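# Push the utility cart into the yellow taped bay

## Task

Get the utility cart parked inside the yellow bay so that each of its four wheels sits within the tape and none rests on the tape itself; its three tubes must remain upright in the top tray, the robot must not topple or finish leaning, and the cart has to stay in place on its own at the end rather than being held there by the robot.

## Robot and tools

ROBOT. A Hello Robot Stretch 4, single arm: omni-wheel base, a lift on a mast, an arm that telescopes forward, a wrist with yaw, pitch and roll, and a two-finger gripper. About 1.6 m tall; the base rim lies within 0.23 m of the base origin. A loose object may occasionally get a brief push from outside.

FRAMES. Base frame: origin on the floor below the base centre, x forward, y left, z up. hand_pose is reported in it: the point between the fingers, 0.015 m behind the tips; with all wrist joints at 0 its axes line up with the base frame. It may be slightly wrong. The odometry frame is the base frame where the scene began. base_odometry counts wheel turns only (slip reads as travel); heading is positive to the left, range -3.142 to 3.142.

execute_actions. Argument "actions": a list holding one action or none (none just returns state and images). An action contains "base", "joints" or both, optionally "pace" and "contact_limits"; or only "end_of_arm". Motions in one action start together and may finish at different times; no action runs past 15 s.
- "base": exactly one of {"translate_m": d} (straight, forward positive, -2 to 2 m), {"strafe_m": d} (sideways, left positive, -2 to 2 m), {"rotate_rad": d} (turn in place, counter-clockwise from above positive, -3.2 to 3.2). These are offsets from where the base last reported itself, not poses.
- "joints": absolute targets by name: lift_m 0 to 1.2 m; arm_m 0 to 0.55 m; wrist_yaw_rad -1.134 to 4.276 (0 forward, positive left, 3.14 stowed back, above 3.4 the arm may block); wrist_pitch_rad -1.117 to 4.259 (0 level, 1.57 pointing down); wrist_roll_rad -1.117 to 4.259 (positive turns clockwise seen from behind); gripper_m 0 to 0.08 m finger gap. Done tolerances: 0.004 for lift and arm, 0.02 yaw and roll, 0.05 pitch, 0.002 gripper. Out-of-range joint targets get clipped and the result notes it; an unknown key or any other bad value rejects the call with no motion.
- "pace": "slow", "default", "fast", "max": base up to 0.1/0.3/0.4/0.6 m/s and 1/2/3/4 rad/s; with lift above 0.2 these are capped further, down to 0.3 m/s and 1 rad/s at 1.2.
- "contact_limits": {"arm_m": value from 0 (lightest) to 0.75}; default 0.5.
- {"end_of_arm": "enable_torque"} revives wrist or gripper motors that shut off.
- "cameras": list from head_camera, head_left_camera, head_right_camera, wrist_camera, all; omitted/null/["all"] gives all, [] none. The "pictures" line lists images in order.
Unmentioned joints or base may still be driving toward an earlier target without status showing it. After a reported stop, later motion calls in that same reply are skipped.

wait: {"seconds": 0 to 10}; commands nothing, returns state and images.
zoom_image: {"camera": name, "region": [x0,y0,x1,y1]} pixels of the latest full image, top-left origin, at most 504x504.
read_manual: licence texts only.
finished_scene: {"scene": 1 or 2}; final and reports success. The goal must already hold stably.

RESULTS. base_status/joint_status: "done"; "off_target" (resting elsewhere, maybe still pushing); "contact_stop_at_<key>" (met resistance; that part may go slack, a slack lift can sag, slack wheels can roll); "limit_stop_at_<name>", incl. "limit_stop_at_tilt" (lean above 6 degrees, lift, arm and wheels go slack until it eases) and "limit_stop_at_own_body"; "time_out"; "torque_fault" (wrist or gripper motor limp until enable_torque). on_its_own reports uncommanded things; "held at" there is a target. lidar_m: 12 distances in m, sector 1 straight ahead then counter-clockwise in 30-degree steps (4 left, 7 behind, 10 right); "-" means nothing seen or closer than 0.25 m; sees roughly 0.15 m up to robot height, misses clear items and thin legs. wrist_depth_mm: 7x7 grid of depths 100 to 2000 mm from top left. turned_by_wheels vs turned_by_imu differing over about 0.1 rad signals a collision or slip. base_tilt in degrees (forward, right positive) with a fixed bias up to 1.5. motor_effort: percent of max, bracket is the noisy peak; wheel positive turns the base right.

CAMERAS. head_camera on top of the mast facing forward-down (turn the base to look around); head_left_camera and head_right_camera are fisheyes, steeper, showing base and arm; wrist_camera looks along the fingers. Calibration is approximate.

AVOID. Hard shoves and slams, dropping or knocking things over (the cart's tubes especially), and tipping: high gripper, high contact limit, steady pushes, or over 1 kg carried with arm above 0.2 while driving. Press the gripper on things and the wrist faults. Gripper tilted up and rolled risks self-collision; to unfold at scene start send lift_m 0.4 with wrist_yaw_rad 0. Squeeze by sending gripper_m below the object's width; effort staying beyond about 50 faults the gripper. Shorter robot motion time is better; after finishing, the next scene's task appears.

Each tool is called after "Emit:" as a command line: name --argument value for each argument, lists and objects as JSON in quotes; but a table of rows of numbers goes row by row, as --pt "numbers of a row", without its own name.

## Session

Emit:
execute_actions --actions '[]'

Scene clock: 0.00 s.
base_odometry: x=+0.000 y=+0.000 heading=+0.000 (m, m, rad; odometry frame)
turned_by_wheels: +0.000 (rad since the last result)
turned_by_imu: +0.000 (rad since the last result)
base_tilt: forward=+0.3 right=+0.2 (deg)
lidar_m: 1.68 1.72 0.80 0.62 0.61 1.88 1.76 2.04 0.64 0.55 0.57 0.75
base_status: not commanded
joint_positions: lift_m=+0.160 arm_m=-0.001 wrist_yaw_rad=+3.100 wrist_pitch_rad=+0.012 wrist_roll_rad=-0.003 gripper_m=+0.040
joint_status: not commanded
motor_effort: lift_m=+19 arm_m=+0 wrist_yaw_rad=+0 wrist_pitch_rad=-8 wrist_roll_rad=+0 gripper_m=+2 wheel_0=+1 wheel_1=+0 wheel_2=+0 (%)
hand_pose: x=-0.0387 y=+0.0962 z=+0.3352 quat_wxyz=(+0.021, -0.006, -0.001, +1.000) (m; base frame)
wrist_depth_mm: - 136 - - - - - / - 123 185 - - - - / - 129 190 - - - - / 137 138 - - - - - / 1618 1921 - 1808 1921 - - / 1042 1098 147 1160 147 1138 1118 / 778 - - 842 - - 798
pictures: head_camera, head_left_camera, head_right_camera, wrist_camera
camera_calibration (this result's frames):
wrist_camera: T_world_to_cam=[[0.0528932, 0.998599, 0.0012711, -0.0953434], [0.0423891, -0.000973499, -0.999101, 0.391177], [-0.9977, 0.0528995, -0.0423812, 0.120988], [0, 0, 0, 1]] pos_world=[0.109171, 0.0891904, 0.396074]
Images, in order (width x height): head_camera 420x560, head_left_camera 420x672, head_right_camera 420x672, wrist_camera 616x392.

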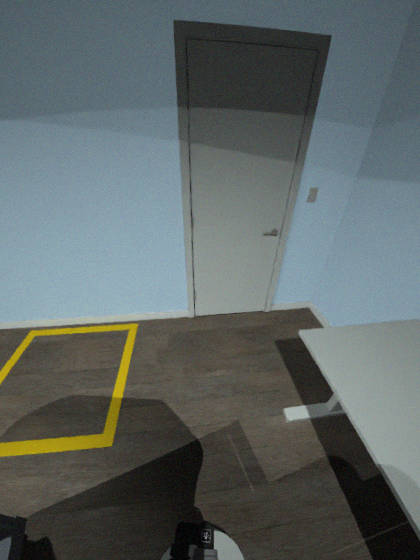

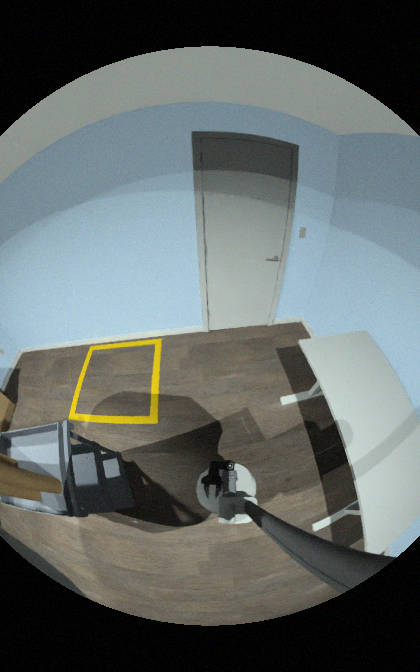

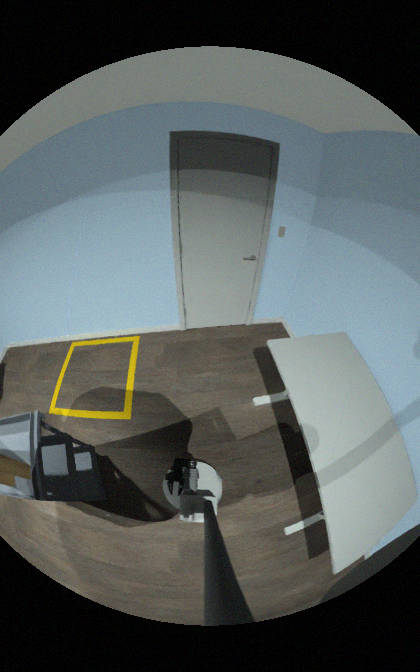

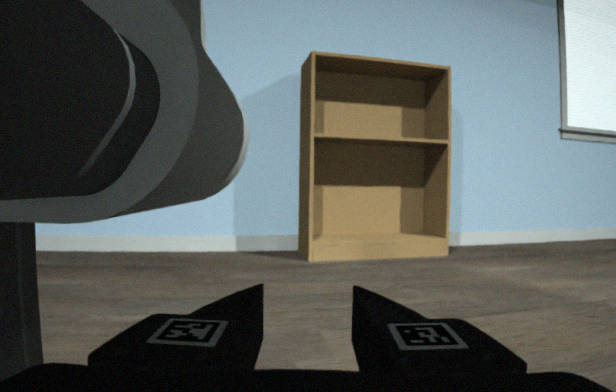

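Emit:
execute_actions --actions '[]'

Scene clock: 0.70 s.
base_odometry: x=+0.000 y=+0.000 heading=+0.000 (m, m, rad; odometry frame)
turned_by_wheels: +0.000 (rad since the last result)
turned_by_imu: +0.000 (rad since the last result)
base_tilt: forward=+0.3 right=+0.2 (deg)
lidar_m: 1.64 1.71 0.79 0.62 0.60 1.86 1.77 2.07 0.62 0.58 0.58 0.73
base_status: not commanded
joint_positions: lift_m=+0.160 arm_m=-0.001 wrist_yaw_rad=+3.100 wrist_pitch_rad=+0.012 wrist_roll_rad=-0.003 gripper_m=+0.040
joint_status: not commanded
motor_effort: lift_m=+19 arm_m=+0 wrist_yaw_rad=+0 wrist_pitch_rad=-7 wrist_roll_rad=+0 gripper_m=+2 wheel_0=+1 wheel_1=+0 wheel_2=+0 (%)
hand_pose: x=-0.0387 y=+0.0962 z=+0.3352 quat_wxyz=(+0.021, -0.006, -0.001, +1.000) (m; base frame)
wrist_depth_mm: - 136 - - - - - / - 123 185 - - - - / - 129 190 - - - - / 137 138 - - - - - / 1661 1921 - 1808 1863 - - / 1042 1118 147 1138 147 1138 1098 / 768 - - 842 - - 809
pictures: head_camera, head_left_camera, head_right_camera, wrist_camera
camera_calibration (this result's frames):
wrist_camera: T_world_to_cam=[[0.0528932, 0.998599, 0.00127107, -0.0953434], [0.0423891, -0.000973526, -0.999101, 0.391177], [-0.9977, 0.0528995, -0.0423812, 0.120988], [0, 0, 0, 1]] pos_world=[0.109171, 0.0891905, 0.396074]
Images, in order (width x height): head_camera 420x560, head_left_camera 420x672, head_right_camera 420x672, wrist_camera 616x392.

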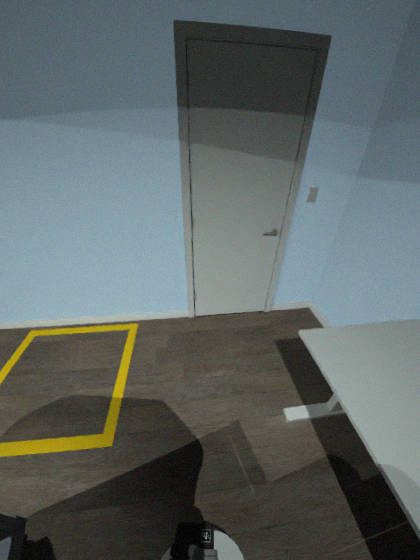

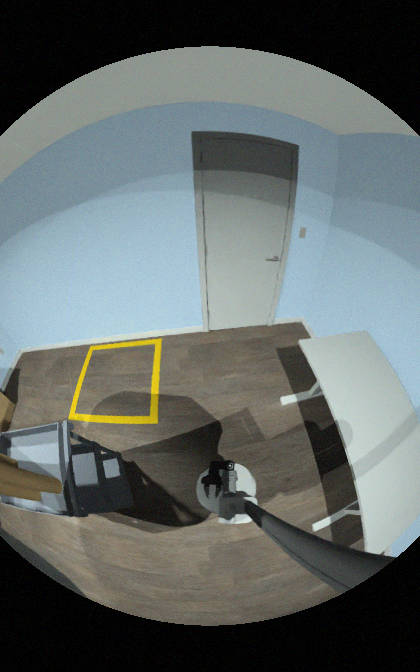

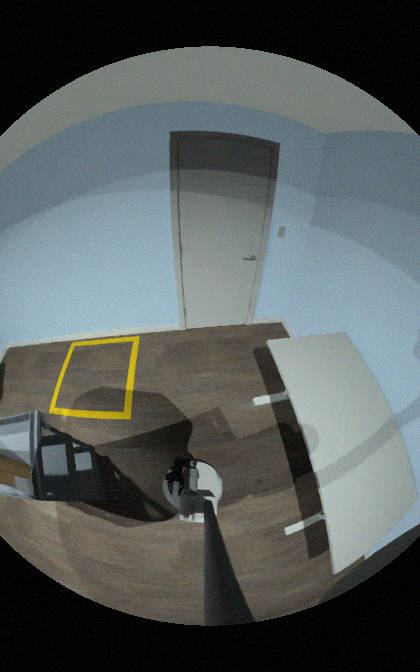

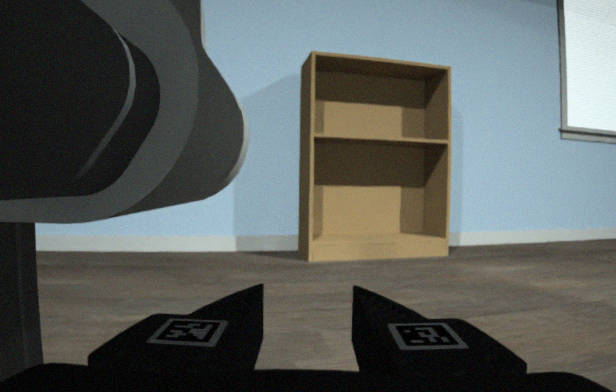

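Emit:
zoom_image --camera "head_left_camera" --region '[0, 320, 210, 560]'

Emit:
zoom_image --camera "head_camera" --region '[0, 300, 210, 560]'

Region (0, 320, 210, 560) of head_left_camera's 420x672 image, scaled by 2.100, with more detail than that image has; it fills the left 441 columns of this view, and the rest is white.

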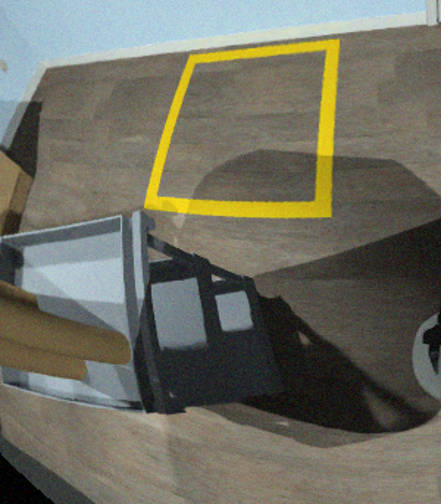

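Region (0, 300, 210, 560) of head_camera's 420x560 image, scaled by 1.938, with more detail than that image has; it fills the left 407 columns of this view, and the rest is white.

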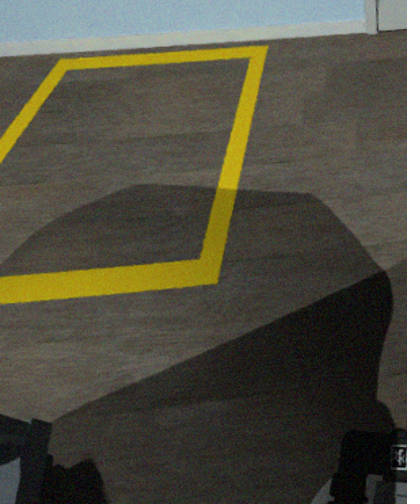

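Emit:
zoom_image --camera "head_left_camera" --region '[0, 400, 150, 540]'

Region (0, 400, 150, 540) of head_left_camera's 420x672 image, scaled by 3.360, with more detail than that image has; it fills the top 470 rows of this view, and the rest is white.

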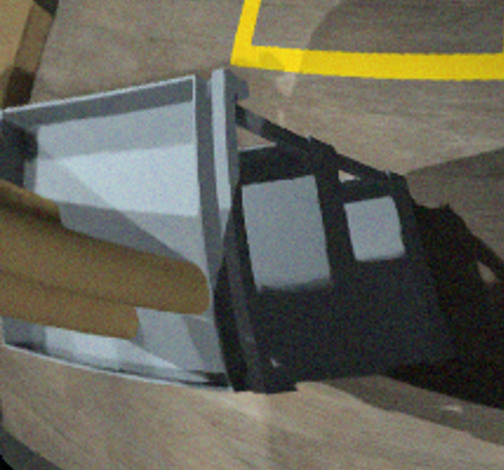

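Emit:
execute_actions --actions '[{"base": {"rotate_rad": 1.742}, "joints": {"lift_m": 0.46, "wrist_yaw_rad": 0, "wrist_pitch_rad": 0, "wrist_roll_rad": 0, "gripper_m": 0.078}, "pace": "fast"}]'

Scene clock: 8.80 s.
base_odometry: x=+0.000 y=+0.000 heading=+1.741 (m, m, rad; odometry frame)
turned_by_wheels: +1.741 (rad since the last result)
turned_by_imu: +1.716 (rad since the last result)
base_tilt: forward=+0.3 right=+0.1 (deg)
lidar_m: 0.60 2.85 1.76 1.73 0.85 0.60 0.58 0.61 0.89 1.66 1.79 0.71
base_status: done
joint_positions: lift_m=+0.460 arm_m=-0.001 wrist_yaw_rad=+0.000 wrist_pitch_rad=+0.003 wrist_roll_rad=+0.000 gripper_m=+0.078
joint_status: all done
motor_effort: lift_m=+22(25) arm_m=+0(0) wrist_yaw_rad=-1(6) wrist_pitch_rad=-8(8) wrist_roll_rad=+3(5) gripper_m=+5(3) wheel_0=-4(9) wheel_1=-3(10) wheel_2=-2(12) (%)
hand_pose: x=+0.3828 y=-0.0873 z=+0.6373 quat_wxyz=(+1.000, +0.000, +0.001, +0.000) (m; base frame)
wrist_depth_mm: - - 404 741 - - - / - 442 455 480 508 539 - / - - 707 691 661 - - / - - - - - - - / - - 1025 1078 - - - / - 449 469 504 517 - - / - - 466 508 340 - -
pictures: head_camera, head_left_camera, head_right_camera, wrist_camera
camera_calibration (this result's frames):
wrist_camera: T_world_to_cam=[[-0.0108218, -0.999941, -0.00107622, -0.0833891], [-0.0328263, 0.00143096, -0.99946, 0.704187], [0.999402, -0.0107806, -0.0328398, -0.212114], [0, 0, 0, 1]] pos_world=[0.234201, -0.0866785, 0.696751]
Images, in order (width x height): head_camera 420x560, head_left_camera 420x672, head_right_camera 420x672, wrist_camera 616x392.

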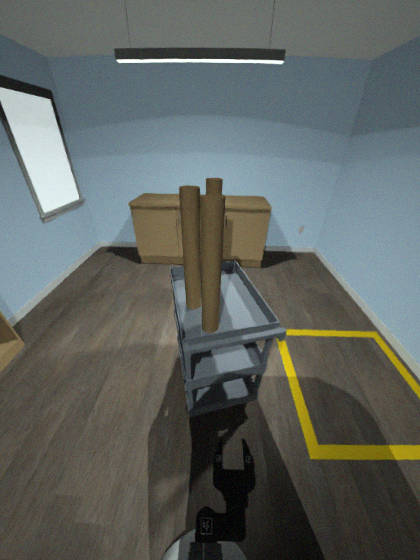

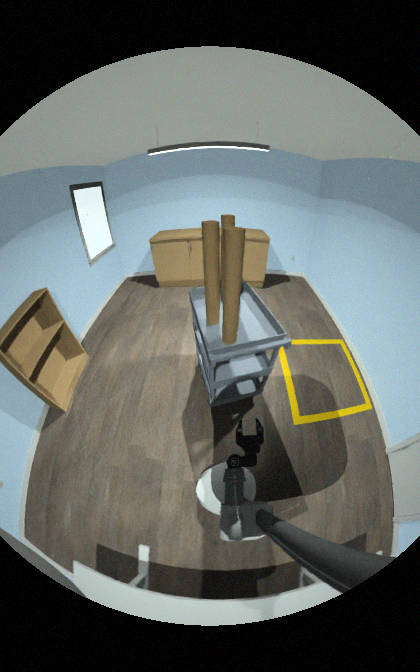

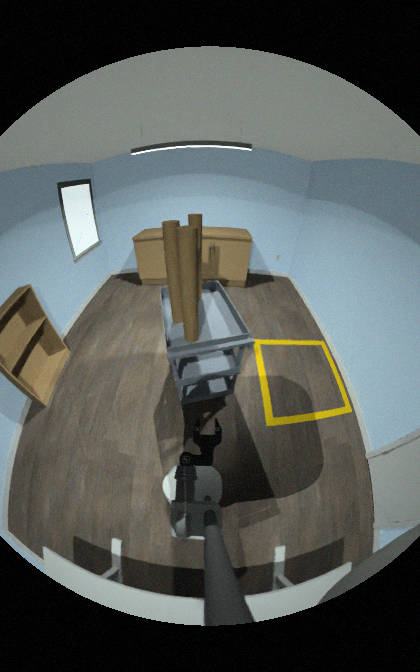

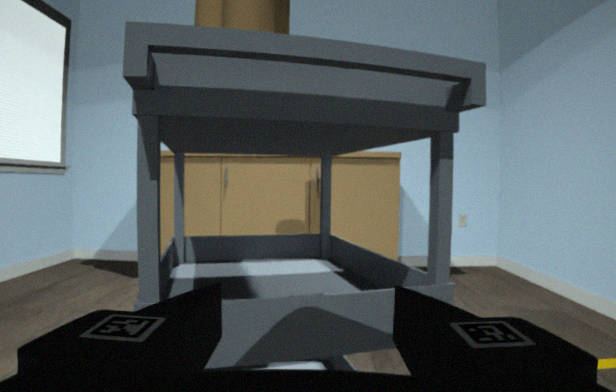

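Emit:
zoom_image --camera "head_camera" --region '[150, 240, 420, 500]'

Emit:
zoom_image --camera "wrist_camera" --region '[330, 40, 530, 340]'

Region (150, 240, 420, 500) of head_camera's 420x560 image, scaled by 1.867, with more detail than that image has; it fills the top 485 rows of this view, and the rest is white.

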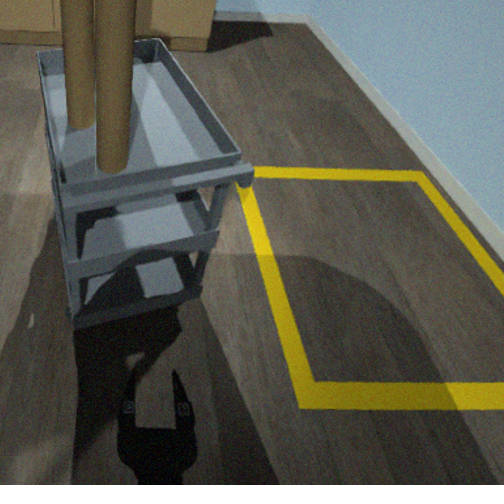

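Region (330, 40, 530, 340) of wrist_camera's 616x392 image, scaled by 1.680.

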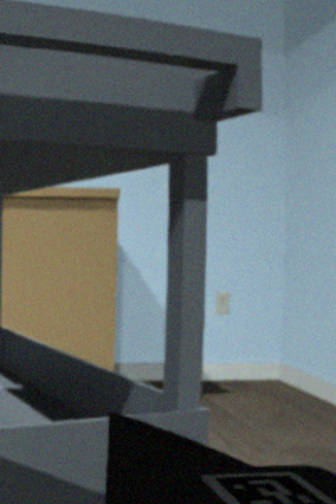

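Emit:
zoom_image --camera "head_camera" --region '[160, 250, 300, 430]'

Region (160, 250, 300, 430) of head_camera's 420x560 image, scaled by 2.800, with more detail than that image has.

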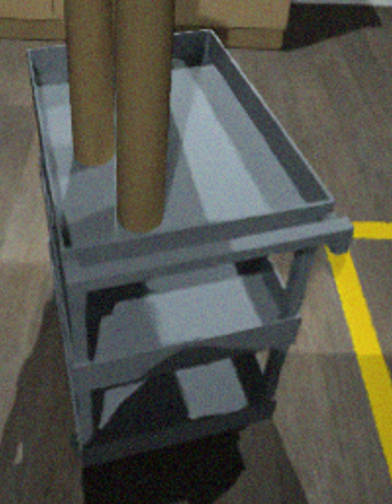

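Emit:
execute_actions --actions '[{"base": {"strafe_m": -0.213}, "pace": "fast"}]' --cameras '[]'

Emit:
execute_actions --actions '[{"base": {"translate_m": 0.29}, "pace": "fast"}]'

Scene clock: 14.90 s.
base_odometry: x=+0.210 y=+0.036 heading=+1.741 (m, m, rad; odometry frame)
turned_by_wheels: +0.000 (rad since the last result)
turned_by_imu: -0.002 (rad since the last result)
base_tilt: forward=+0.3 right=+0.2 (deg)
lidar_m: 0.65 0.63 1.98 1.95 0.85 0.63 0.57 0.61 1.54 1.46 1.54 2.13
base_status: done
joint_positions: lift_m=+0.460 arm_m=-0.001 wrist_yaw_rad=+0.000 wrist_pitch_rad=+0.003 wrist_roll_rad=+0.000 gripper_m=+0.078
joint_status: not commanded
motor_effort: lift_m=+22(22) arm_m=+0(0) wrist_yaw_rad=-1(1) wrist_pitch_rad=-8(7) wrist_roll_rad=+1(1) gripper_m=+4(3) wheel_0=+1(14) wheel_1=+0(14) wheel_2=+0(4) (%)
hand_pose: x=+0.3828 y=-0.0874 z=+0.6373 quat_wxyz=(+1.000, +0.000, +0.001, +0.000) (m; base frame)
wrist_depth_mm: 407 535 931 - - - - / 452 477 508 525 - - - / - 699 699 - - - - / - - - - - - - / - 991 1060 - - - - / 462 484 525 554 1708 - 1808 / - - 535 1397 732 - -
pictures: none
No camera images: the call's "cameras" was empty. Leave "cameras" out to get every camera's image.

Scene clock: 16.90 s.
base_odometry: x=+0.161 y=+0.322 heading=+1.742 (m, m, rad; odometry frame)
turned_by_wheels: +0.000 (rad since the last result)
turned_by_imu: -0.001 (rad since the last result)
base_tilt: forward=+0.3 right=+0.2 (deg)
lidar_m: 0.37 0.37 0.42 1.92 1.26 0.88 0.86 0.90 1.53 1.48 1.54 2.16
base_status: done
joint_positions: lift_m=+0.460 arm_m=-0.001 wrist_yaw_rad=+0.000 wrist_pitch_rad=+0.003 wrist_roll_rad=+0.000 gripper_m=+0.078
joint_status: not commanded
motor_effort: lift_m=+22(22) arm_m=+0(0) wrist_yaw_rad=+0(0) wrist_pitch_rad=-8(7) wrist_roll_rad=+1(1) gripper_m=+4(3) wheel_0=+3(13) wheel_1=+1(10) wheel_2=+1(17) (%)
hand_pose: x=+0.3828 y=-0.0874 z=+0.6373 quat_wxyz=(+1.000, +0.000, +0.001, +0.000) (m; base frame)
wrist_depth_mm: 218 230 245 258 - - - / 289 296 301 273 - - - / 676 699 699 - - - - / - - - - - - - / 741 798 831 - - - - / 647 621 544 469 1708 - 1808 / - - 439 473 723 - -
pictures: head_camera, head_left_camera, head_right_camera, wrist_camera
camera_calibration (this result's frames):
wrist_camera: T_world_to_cam=[[-0.0111612, -0.999937, -0.00107631, -0.0833312], [-0.0328257, 0.00144219, -0.99946, 0.704211], [0.999399, -0.0111198, -0.0328398, -0.212113], [0, 0, 0, 1]] pos_world=[0.234172, -0.0867003, 0.696775]
Images, in order (width x height): head_camera 420x560, head_left_camera 420x672, head_right_camera 420x672, wrist_camera 616x392.

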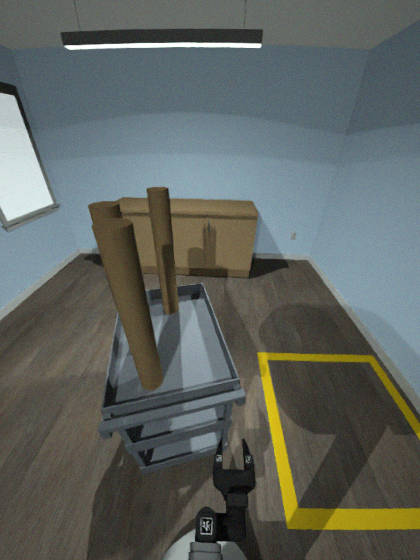

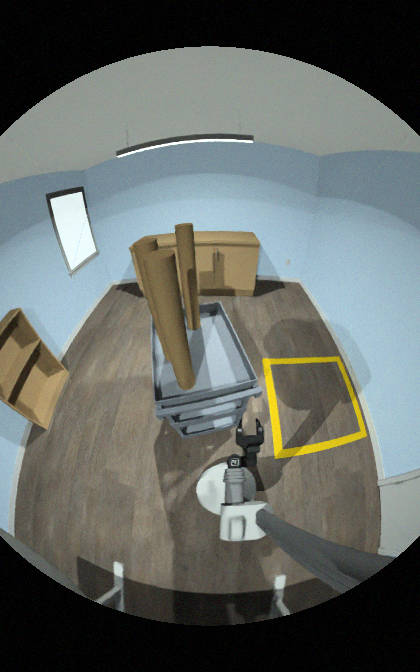

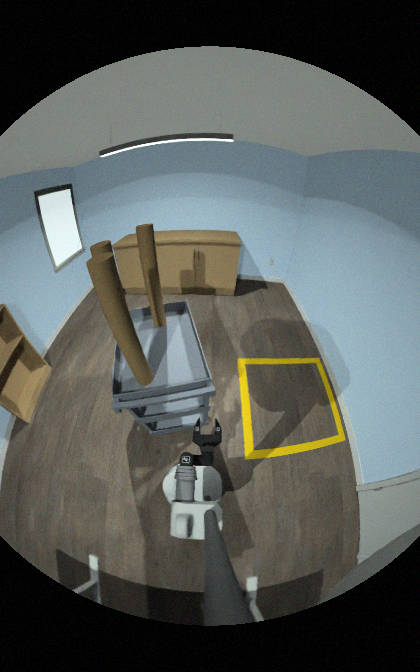

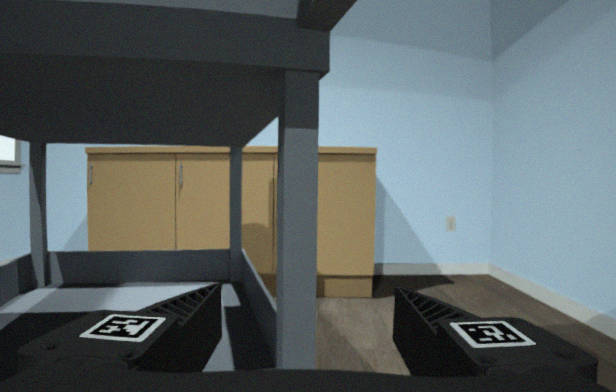

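Emit:
zoom_image --camera "head_camera" --region '[230, 330, 420, 560]'

Emit:
zoom_image --camera "head_camera" --region '[80, 270, 280, 500]'

Region (230, 330, 420, 560) of head_camera's 420x560 image, scaled by 2.191, with more detail than that image has; it fills the left 416 columns of this view, and the rest is white.

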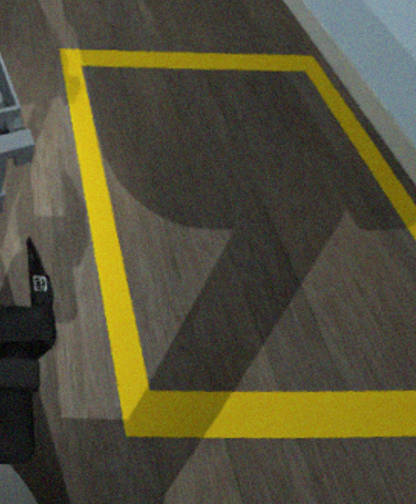

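Region (80, 270, 280, 500) of head_camera's 420x560 image, scaled by 2.191, with more detail than that image has; it fills the left 438 columns of this view, and the rest is white.

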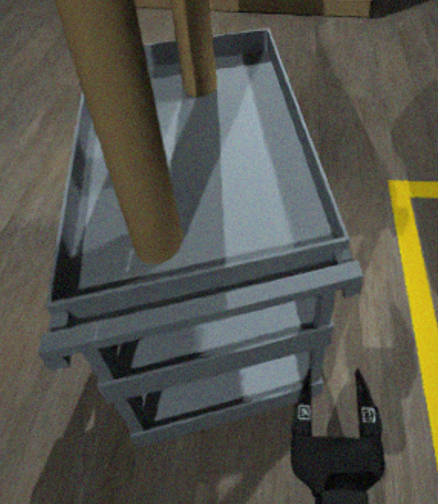

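Emit:
execute_actions --actions '[{"joints": {"arm_m": 0.155}, "contact_limits": {"arm_m": 0.3}}]' --cameras '["head_camera", "wrist_camera"]'

Scene clock: 21.13 s.
base_odometry: x=+0.161 y=+0.322 heading=+1.742 (m, m, rad; odometry frame)
turned_by_wheels: +0.000 (rad since the last result)
turned_by_imu: -0.002 (rad since the last result)
base_tilt: forward=+0.3 right=+0.2 (deg)
lidar_m: 0.37 0.37 0.42 1.92 1.24 0.90 0.84 0.92 1.53 1.49 1.55 2.13
base_status: not commanded
joint_positions: lift_m=+0.460 arm_m=+0.154 wrist_yaw_rad=+0.000 wrist_pitch_rad=+0.003 wrist_roll_rad=+0.000 gripper_m=+0.078
joint_status: all done
motor_effort: lift_m=+22(22) arm_m=+8(9) wrist_yaw_rad=-1(0) wrist_pitch_rad=-7(9) wrist_roll_rad=+2(1) gripper_m=+4(3) wheel_0=+4(4) wheel_1=+2(2) wheel_2=+1(1) (%)
contact_limits: arm_m 0.3
hand_pose: x=+0.5372 y=-0.0874 z=+0.6373 quat_wxyz=(+1.000, +0.000, +0.001, +0.000) (m; base frame)
wrist_depth_mm: 196 200 191 116 - - - / 294 301 274 117 - - - / - - 569 118 - - - / - - - 118 - - - / - - 668 119 - - - / 603 621 142 119 1708 - 1808 / - - 127 120 723 - -
pictures: head_camera, wrist_camera
camera_calibration (this result's frames):
wrist_camera: T_world_to_cam=[[-0.0110421, -0.999938, -0.00113539, -0.0816094], [-0.0326957, 0.0014959, -0.999464, 0.709243], [0.999404, -0.010999, -0.0327102, -0.366456], [0, 0, 0, 1]] pos_world=[0.388526, -0.086696, 0.696784]
Images, in order (width x height): head_camera 420x560, wrist_camera 616x392.

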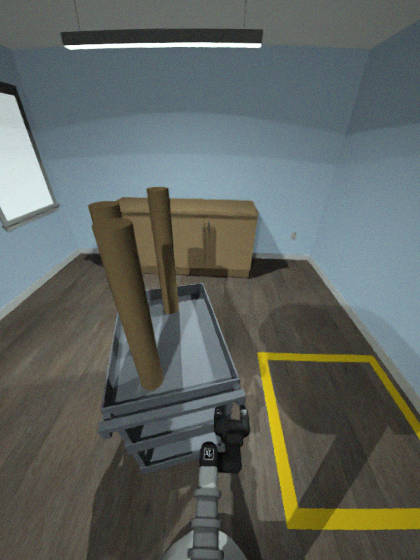

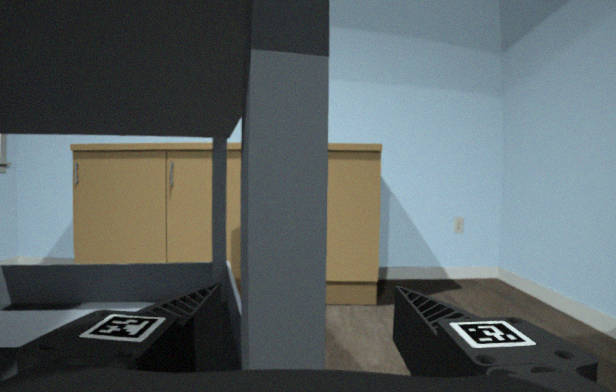

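Emit:
execute_actions --actions '[{"joints": {"gripper_m": 0.030}}]' --cameras '["wrist_camera"]'

Scene clock: 22.37 s.
base_odometry: x=+0.161 y=+0.322 heading=+1.742 (m, m, rad; odometry frame)
turned_by_wheels: +0.000 (rad since the last result)
turned_by_imu: +0.000 (rad since the last result)
base_tilt: forward=+0.3 right=+0.2 (deg)
lidar_m: 0.38 0.37 2.00 1.91 1.22 0.91 0.87 0.92 1.54 1.49 1.54 0.47
base_status: not commanded
joint_positions: lift_m=+0.460 arm_m=+0.154 wrist_yaw_rad=+0.003 wrist_pitch_rad=+0.003 wrist_roll_rad=+0.000 gripper_m=+0.031
joint_status: all done
motor_effort: lift_m=+22(22) arm_m=+8(8) wrist_yaw_rad=-8(18) wrist_pitch_rad=-7(7) wrist_roll_rad=+1(2) gripper_m=-4(9) wheel_0=+3(3) wheel_1=+1(1) wheel_2=+1(1) (%)
hand_pose: x=+0.5374 y=-0.0869 z=+0.6373 quat_wxyz=(+1.000, +0.000, +0.001, +0.001) (m; base frame)
wrist_depth_mm: 196 200 200 114 - - - / 294 301 307 115 - - - / - - - 116 - - - / - - - 116 - - - / - - - 117 - - - / 597 621 146 118 154 - 1863 / 439 - - 118 - 1464 1430
pictures: wrist_camera
camera_calibration (this result's frames):
wrist_camera: T_world_to_cam=[[-0.00855361, -0.999963, -0.00113319, -0.082418], [-0.0326993, 0.00141234, -0.999464, 0.709245], [0.999429, -0.00851197, -0.0327102, -0.3665], [0, 0, 0, 1]] pos_world=[0.388778, -0.0865363, 0.696784]
Images, in order (width x height): wrist_camera 616x392.

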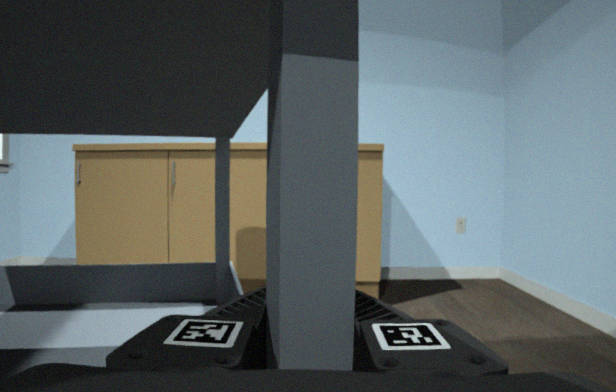

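Emit:
execute_actions --actions '[{"base": {"strafe_m": -0.65}, "joints": {"arm_m": 0.40}, "pace": "slow"}]'

Scene clock: 30.60 s.
base_odometry: x=+0.801 y=+0.433 heading=+1.743 (m, m, rad; odometry frame)
turned_by_wheels: +0.001 (rad since the last result)
turned_by_imu: +0.004 (rad since the last result)
base_tilt: forward=+0.3 right=+0.3 (deg)
lidar_m: 0.46 0.40 2.67 2.56 1.23 0.90 0.87 1.18 0.88 0.82 0.86 1.22
base_status: done
joint_positions: lift_m=+0.460 arm_m=+0.399 wrist_yaw_rad=+0.005 wrist_pitch_rad=+0.001 wrist_roll_rad=+0.000 gripper_m=+0.034
joint_status: all done
motor_effort: lift_m=+22(22) arm_m=+6(8) wrist_yaw_rad=-13(28) wrist_pitch_rad=-3(8) wrist_roll_rad=+2(0) gripper_m=-24(25) wheel_0=+8(14) wheel_1=-4(7) wheel_2=+5(6) (%)
hand_pose: x=+0.7828 y=-0.0865 z=+0.6376 quat_wxyz=(+1.000, +0.000, +0.001, +0.002) (m; base frame)
wrist_depth_mm: 197 200 - 111 - 1661 1118 / 293 387 - 111 - 1661 1138 / 1808 1756 1756 112 - 1618 1138 / 1756 1808 1808 113 - 1661 1138 / 1808 1808 1756 113 - 1661 1138 / 517 1808 132 114 135 1499 1118 / 442 - - 115 - - 1098
pictures: head_camera, head_left_camera, head_right_camera, wrist_camera
camera_calibration (this result's frames):
wrist_camera: T_world_to_cam=[[-0.00660091, -0.999978, -0.00115237, -0.0814208], [-0.0313403, 0.00135871, -0.999508, 0.716518], [0.999487, -0.00656155, -0.0313486, -0.612478], [0, 0, 0, 1]] pos_world=[0.634082, -0.0864113, 0.696871]
Images, in order (width x height): head_camera 420x560, head_left_camera 420x672, head_right_camera 420x672, wrist_camera 616x392.

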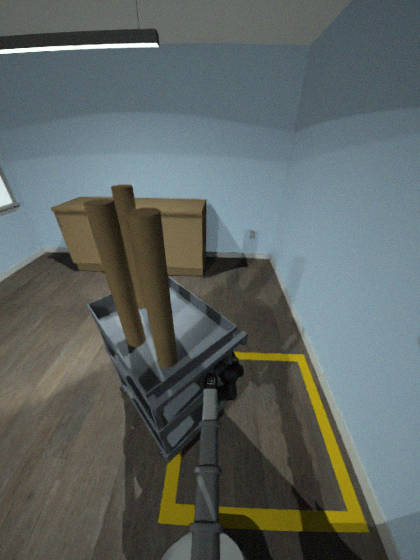

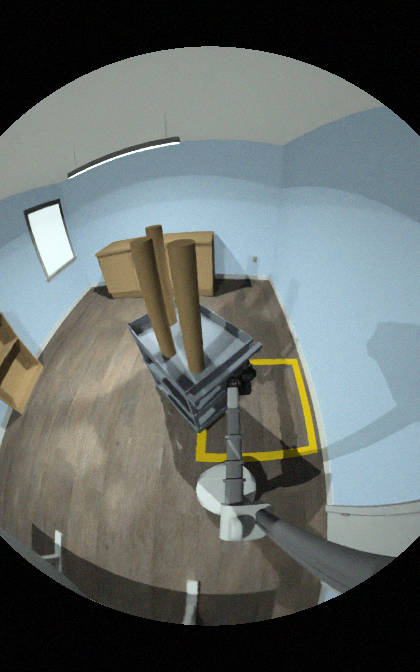

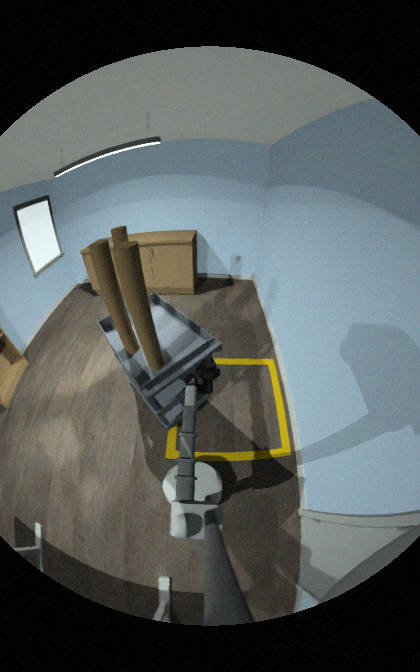

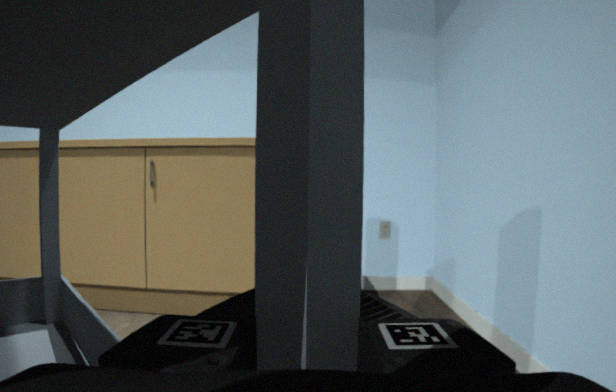

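Emit:
zoom_image --camera "head_camera" --region '[70, 260, 270, 480]'

Emit:
zoom_image --camera "head_camera" --region '[140, 330, 400, 560]'

Region (70, 260, 270, 480) of head_camera's 420x560 image, scaled by 2.291, with more detail than that image has; it fills the left 458 columns of this view, and the rest is white.

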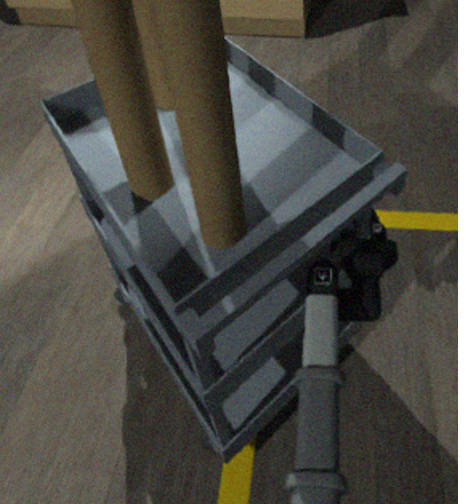

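Region (140, 330, 400, 560) of head_camera's 420x560 image, scaled by 1.938, with more detail than that image has; it fills the top 446 rows of this view, and the rest is white.

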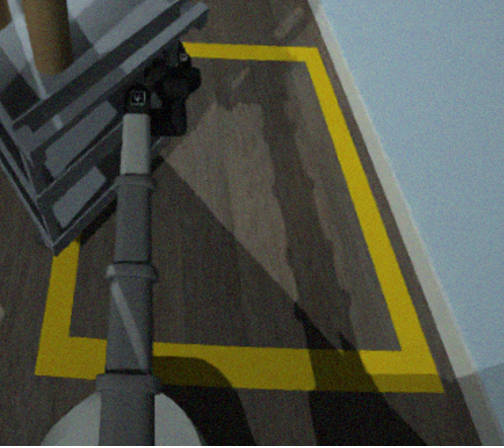

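Emit:
execute_actions --actions '[{"base": {"strafe_m": -0.55}, "joints": {"arm_m": 0.34}, "pace": "slow"}]'

Scene clock: 40.33 s.
base_odometry: x=+1.342 y=+0.528 heading=+1.743 (m, m, rad; odometry frame)
turned_by_wheels: +0.001 (rad since the last result)
turned_by_imu: +0.002 (rad since the last result)
base_tilt: forward=+0.3 right=+0.1 (deg)
lidar_m: 0.39 0.34 3.22 3.11 1.24 1.07 1.00 0.42 0.32 0.30 0.31 0.45
base_status: done
joint_positions: lift_m=+0.460 arm_m=+0.341 wrist_yaw_rad=+0.004 wrist_pitch_rad=+0.001 wrist_roll_rad=+0.000 gripper_m=+0.034
joint_status: all done
motor_effort: lift_m=+22(22) arm_m=-7(9) wrist_yaw_rad=-11(26) wrist_pitch_rad=-3(3) wrist_roll_rad=-1(2) gripper_m=-24(24) wheel_0=+7(17) wheel_1=-3(8) wheel_2=+4(4) (%)
hand_pose: x=+0.7250 y=-0.0867 z=+0.6376 quat_wxyz=(+1.000, +0.000, +0.001, +0.002) (m; base frame)
wrist_depth_mm: 197 200 - 112 991 517 364 / 293 - - 113 991 525 368 / 1863 1921 - 113 991 525 373 / 1863 1863 - 114 991 525 373 / 1863 1863 - 115 991 521 370 / 504 1983 132 116 135 480 364 / 418 - - 116 - - 357
pictures: head_camera, head_left_camera, head_right_camera, wrist_camera
camera_calibration (this result's frames):
wrist_camera: T_world_to_cam=[[-0.00763657, -0.99997, -0.0011492, -0.0812734], [-0.0313627, 0.00138817, -0.999507, 0.71472], [0.999479, -0.00759676, -0.0313723, -0.554789], [0, 0, 0, 1]] pos_world=[0.576295, -0.0864777, 0.696869]
Images, in order (width x height): head_camera 420x560, head_left_camera 420x672, head_right_camera 420x672, wrist_camera 616x392.

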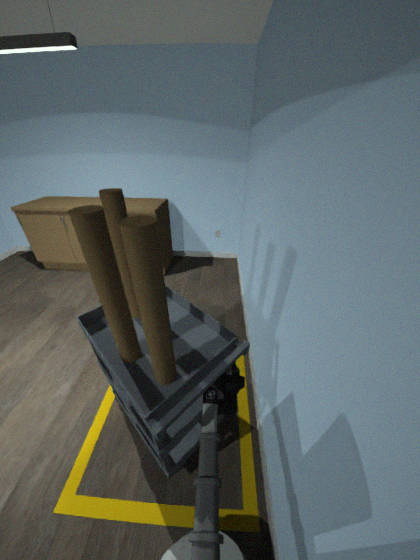

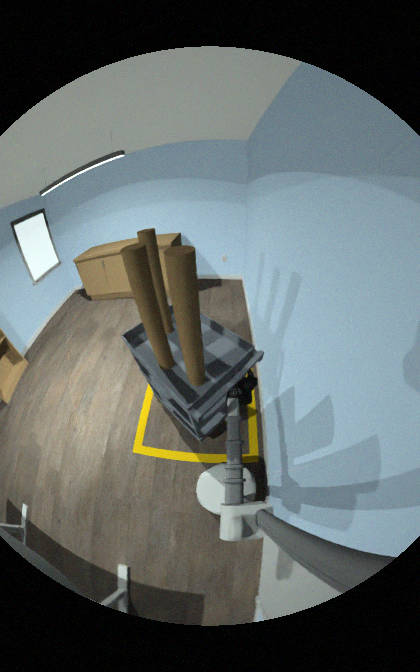

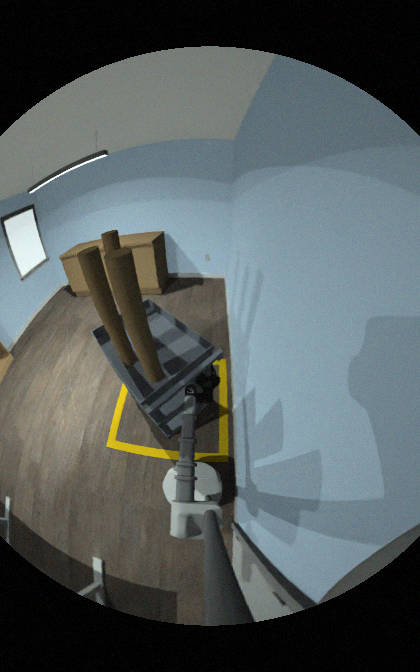

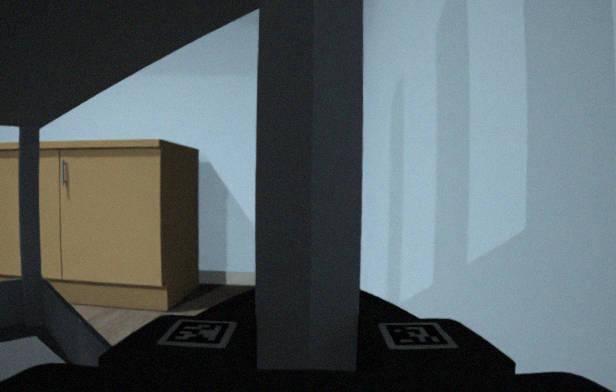

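Emit:
zoom_image --camera "head_camera" --region '[40, 290, 280, 540]'

Emit:
zoom_image --camera "head_left_camera" --region '[100, 300, 290, 500]'

Region (40, 290, 280, 540) of head_camera's 420x560 image, scaled by 2.016, with more detail than that image has; it fills the left 484 columns of this view, and the rest is white.

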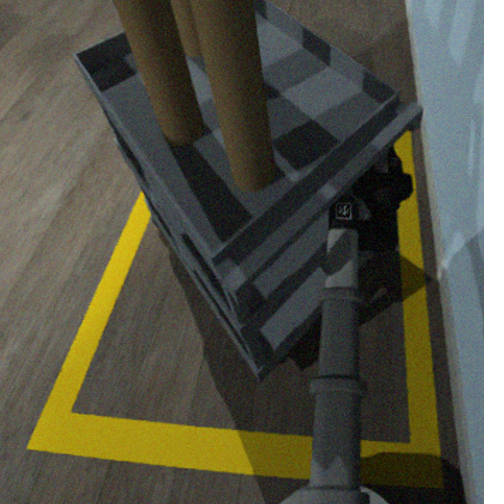

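Region (100, 300, 290, 500) of head_left_camera's 420x672 image, scaled by 2.520, with more detail than that image has; it fills the left 479 columns of this view, and the rest is white.

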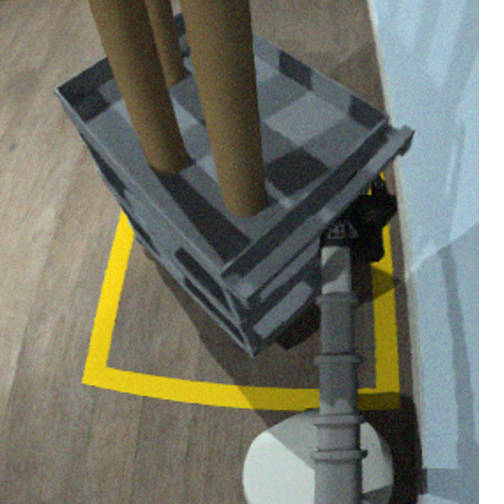

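Emit:
zoom_image --camera "head_camera" --region '[70, 360, 220, 520]'

Emit:
zoom_image --camera "head_left_camera" --region '[120, 360, 240, 470]'

Region (70, 360, 220, 520) of head_camera's 420x560 image, scaled by 3.150, with more detail than that image has; it fills the left 472 columns of this view, and the rest is white.

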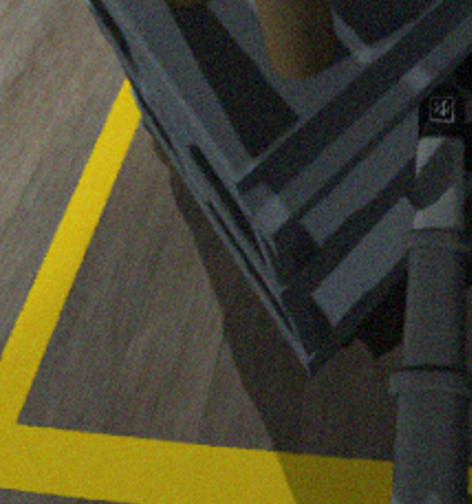

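Region (120, 360, 240, 470) of head_left_camera's 420x672 image, scaled by 4.200, with more detail than that image has; it fills the top 462 rows of this view, and the rest is white.

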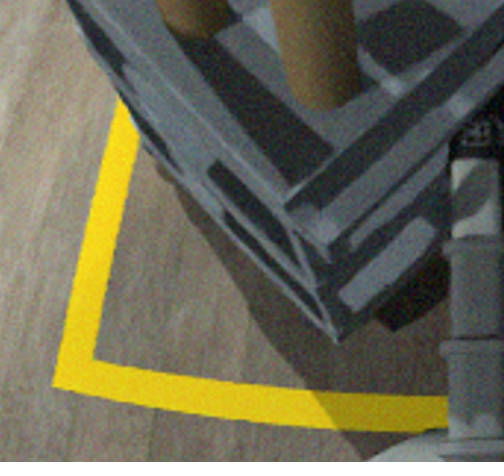

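Emit:
execute_actions --actions '[{"base": {"strafe_m": -0.03}, "pace": "slow"}]' --cameras '["head_camera", "wrist_camera"]'

Scene clock: 43.27 s.
base_odometry: x=+1.372 y=+0.533 heading=+1.744 (m, m, rad; odometry frame)
turned_by_wheels: +0.000 (rad since the last result)
turned_by_imu: +0.000 (rad since the last result)
base_tilt: forward=+0.2 right=+0.2 (deg)
lidar_m: 0.37 0.34 3.25 3.14 1.26 1.11 0.98 0.38 0.28 0.25 0.27 0.40
base_status: done
joint_positions: lift_m=+0.460 arm_m=+0.341 wrist_yaw_rad=+0.003 wrist_pitch_rad=+0.001 wrist_roll_rad=+0.000 gripper_m=+0.034
joint_status: not commanded
motor_effort: lift_m=+22(22) arm_m=-6(6) wrist_yaw_rad=-10(19) wrist_pitch_rad=-4(4) wrist_roll_rad=+3(3) gripper_m=-24(23) wheel_0=+9(17) wheel_1=-3(6) wheel_2=+0(1) (%)
hand_pose: x=+0.7250 y=-0.0867 z=+0.6376 quat_wxyz=(+1.000, +0.000, +0.001, +0.002) (m; base frame)
wrist_depth_mm: 197 200 - 112 878 462 322 / 294 - - 112 878 466 325 / 1863 - - 113 891 466 329 / 1863 1808 - 114 878 466 329 / 1863 1808 - 115 878 462 327 / 492 1863 132 116 135 424 320 / 407 - - 116 - - 315
pictures: head_camera, wrist_camera
camera_calibration (this result's frames):
wrist_camera: T_world_to_cam=[[-0.00779647, -0.999969, -0.00114776, -0.0811924], [-0.0313623, 0.00139175, -0.999507, 0.71472], [0.999478, -0.00775663, -0.0313721, -0.554787], [0, 0, 0, 1]] pos_world=[0.57628, -0.0864879, 0.696869]
Images, in order (width x height): head_camera 420x560, wrist_camera 616x392.

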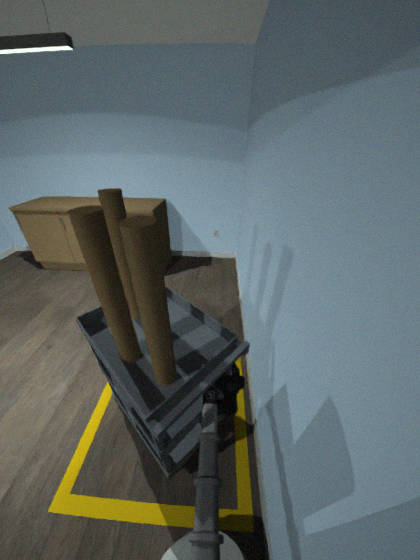

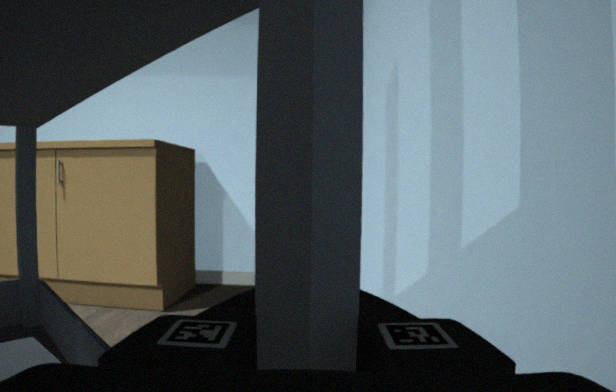

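Emit:
execute_actions --actions '[{"joints": {"gripper_m": 0.065}}]' --cameras '["wrist_camera"]'

Scene clock: 44.50 s.
base_odometry: x=+1.372 y=+0.533 heading=+1.743 (m, m, rad; odometry frame)
turned_by_wheels: +0.000 (rad since the last result)
turned_by_imu: -0.001 (rad since the last result)
base_tilt: forward=+0.4 right=+0.2 (deg)
lidar_m: 0.39 0.34 3.28 3.15 1.28 1.12 0.98 0.38 0.27 0.26 0.28 0.40
base_status: not commanded
joint_positions: lift_m=+0.460 arm_m=+0.341 wrist_yaw_rad=+0.000 wrist_pitch_rad=+0.002 wrist_roll_rad=+0.000 gripper_m=+0.065
joint_status: all done
motor_effort: lift_m=+22(22) arm_m=-7(6) wrist_yaw_rad=-1(10) wrist_pitch_rad=-6(6) wrist_roll_rad=+0(1) gripper_m=+5(23) wheel_0=+4(9) wheel_1=-3(3) wheel_2=+1(1) (%)
hand_pose: x=+0.7247 y=-0.0874 z=+0.6374 quat_wxyz=(+1.000, +0.000, +0.001, +0.000) (m; base frame)
wrist_depth_mm: 199 202 - 111 976 449 315 / 297 - - 111 976 452 319 / 1863 1921 - 112 991 455 322 / 1863 1863 - 112 991 459 322 / 1863 1863 - 113 976 452 320 / 508 1921 146 114 159 384 314 / - - 128 115 132 - -
pictures: wrist_camera
camera_calibration (this result's frames):
wrist_camera: T_world_to_cam=[[-0.0108359, -0.999941, -0.00114041, -0.0796408], [-0.0322363, 0.00148921, -0.999479, 0.71515], [0.999422, -0.0107935, -0.0322506, -0.554198], [0, 0, 0, 1]] pos_world=[0.576068, -0.0866829, 0.696813]
Images, in order (width x height): wrist_camera 616x392.

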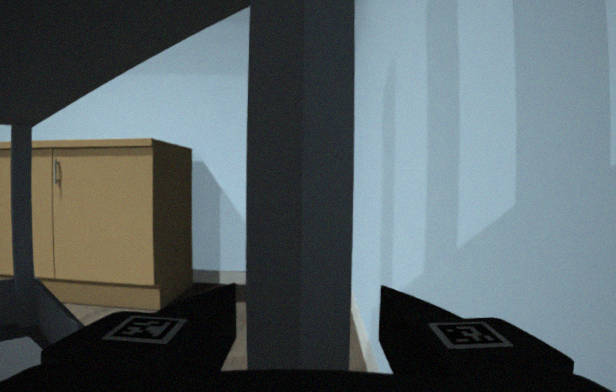

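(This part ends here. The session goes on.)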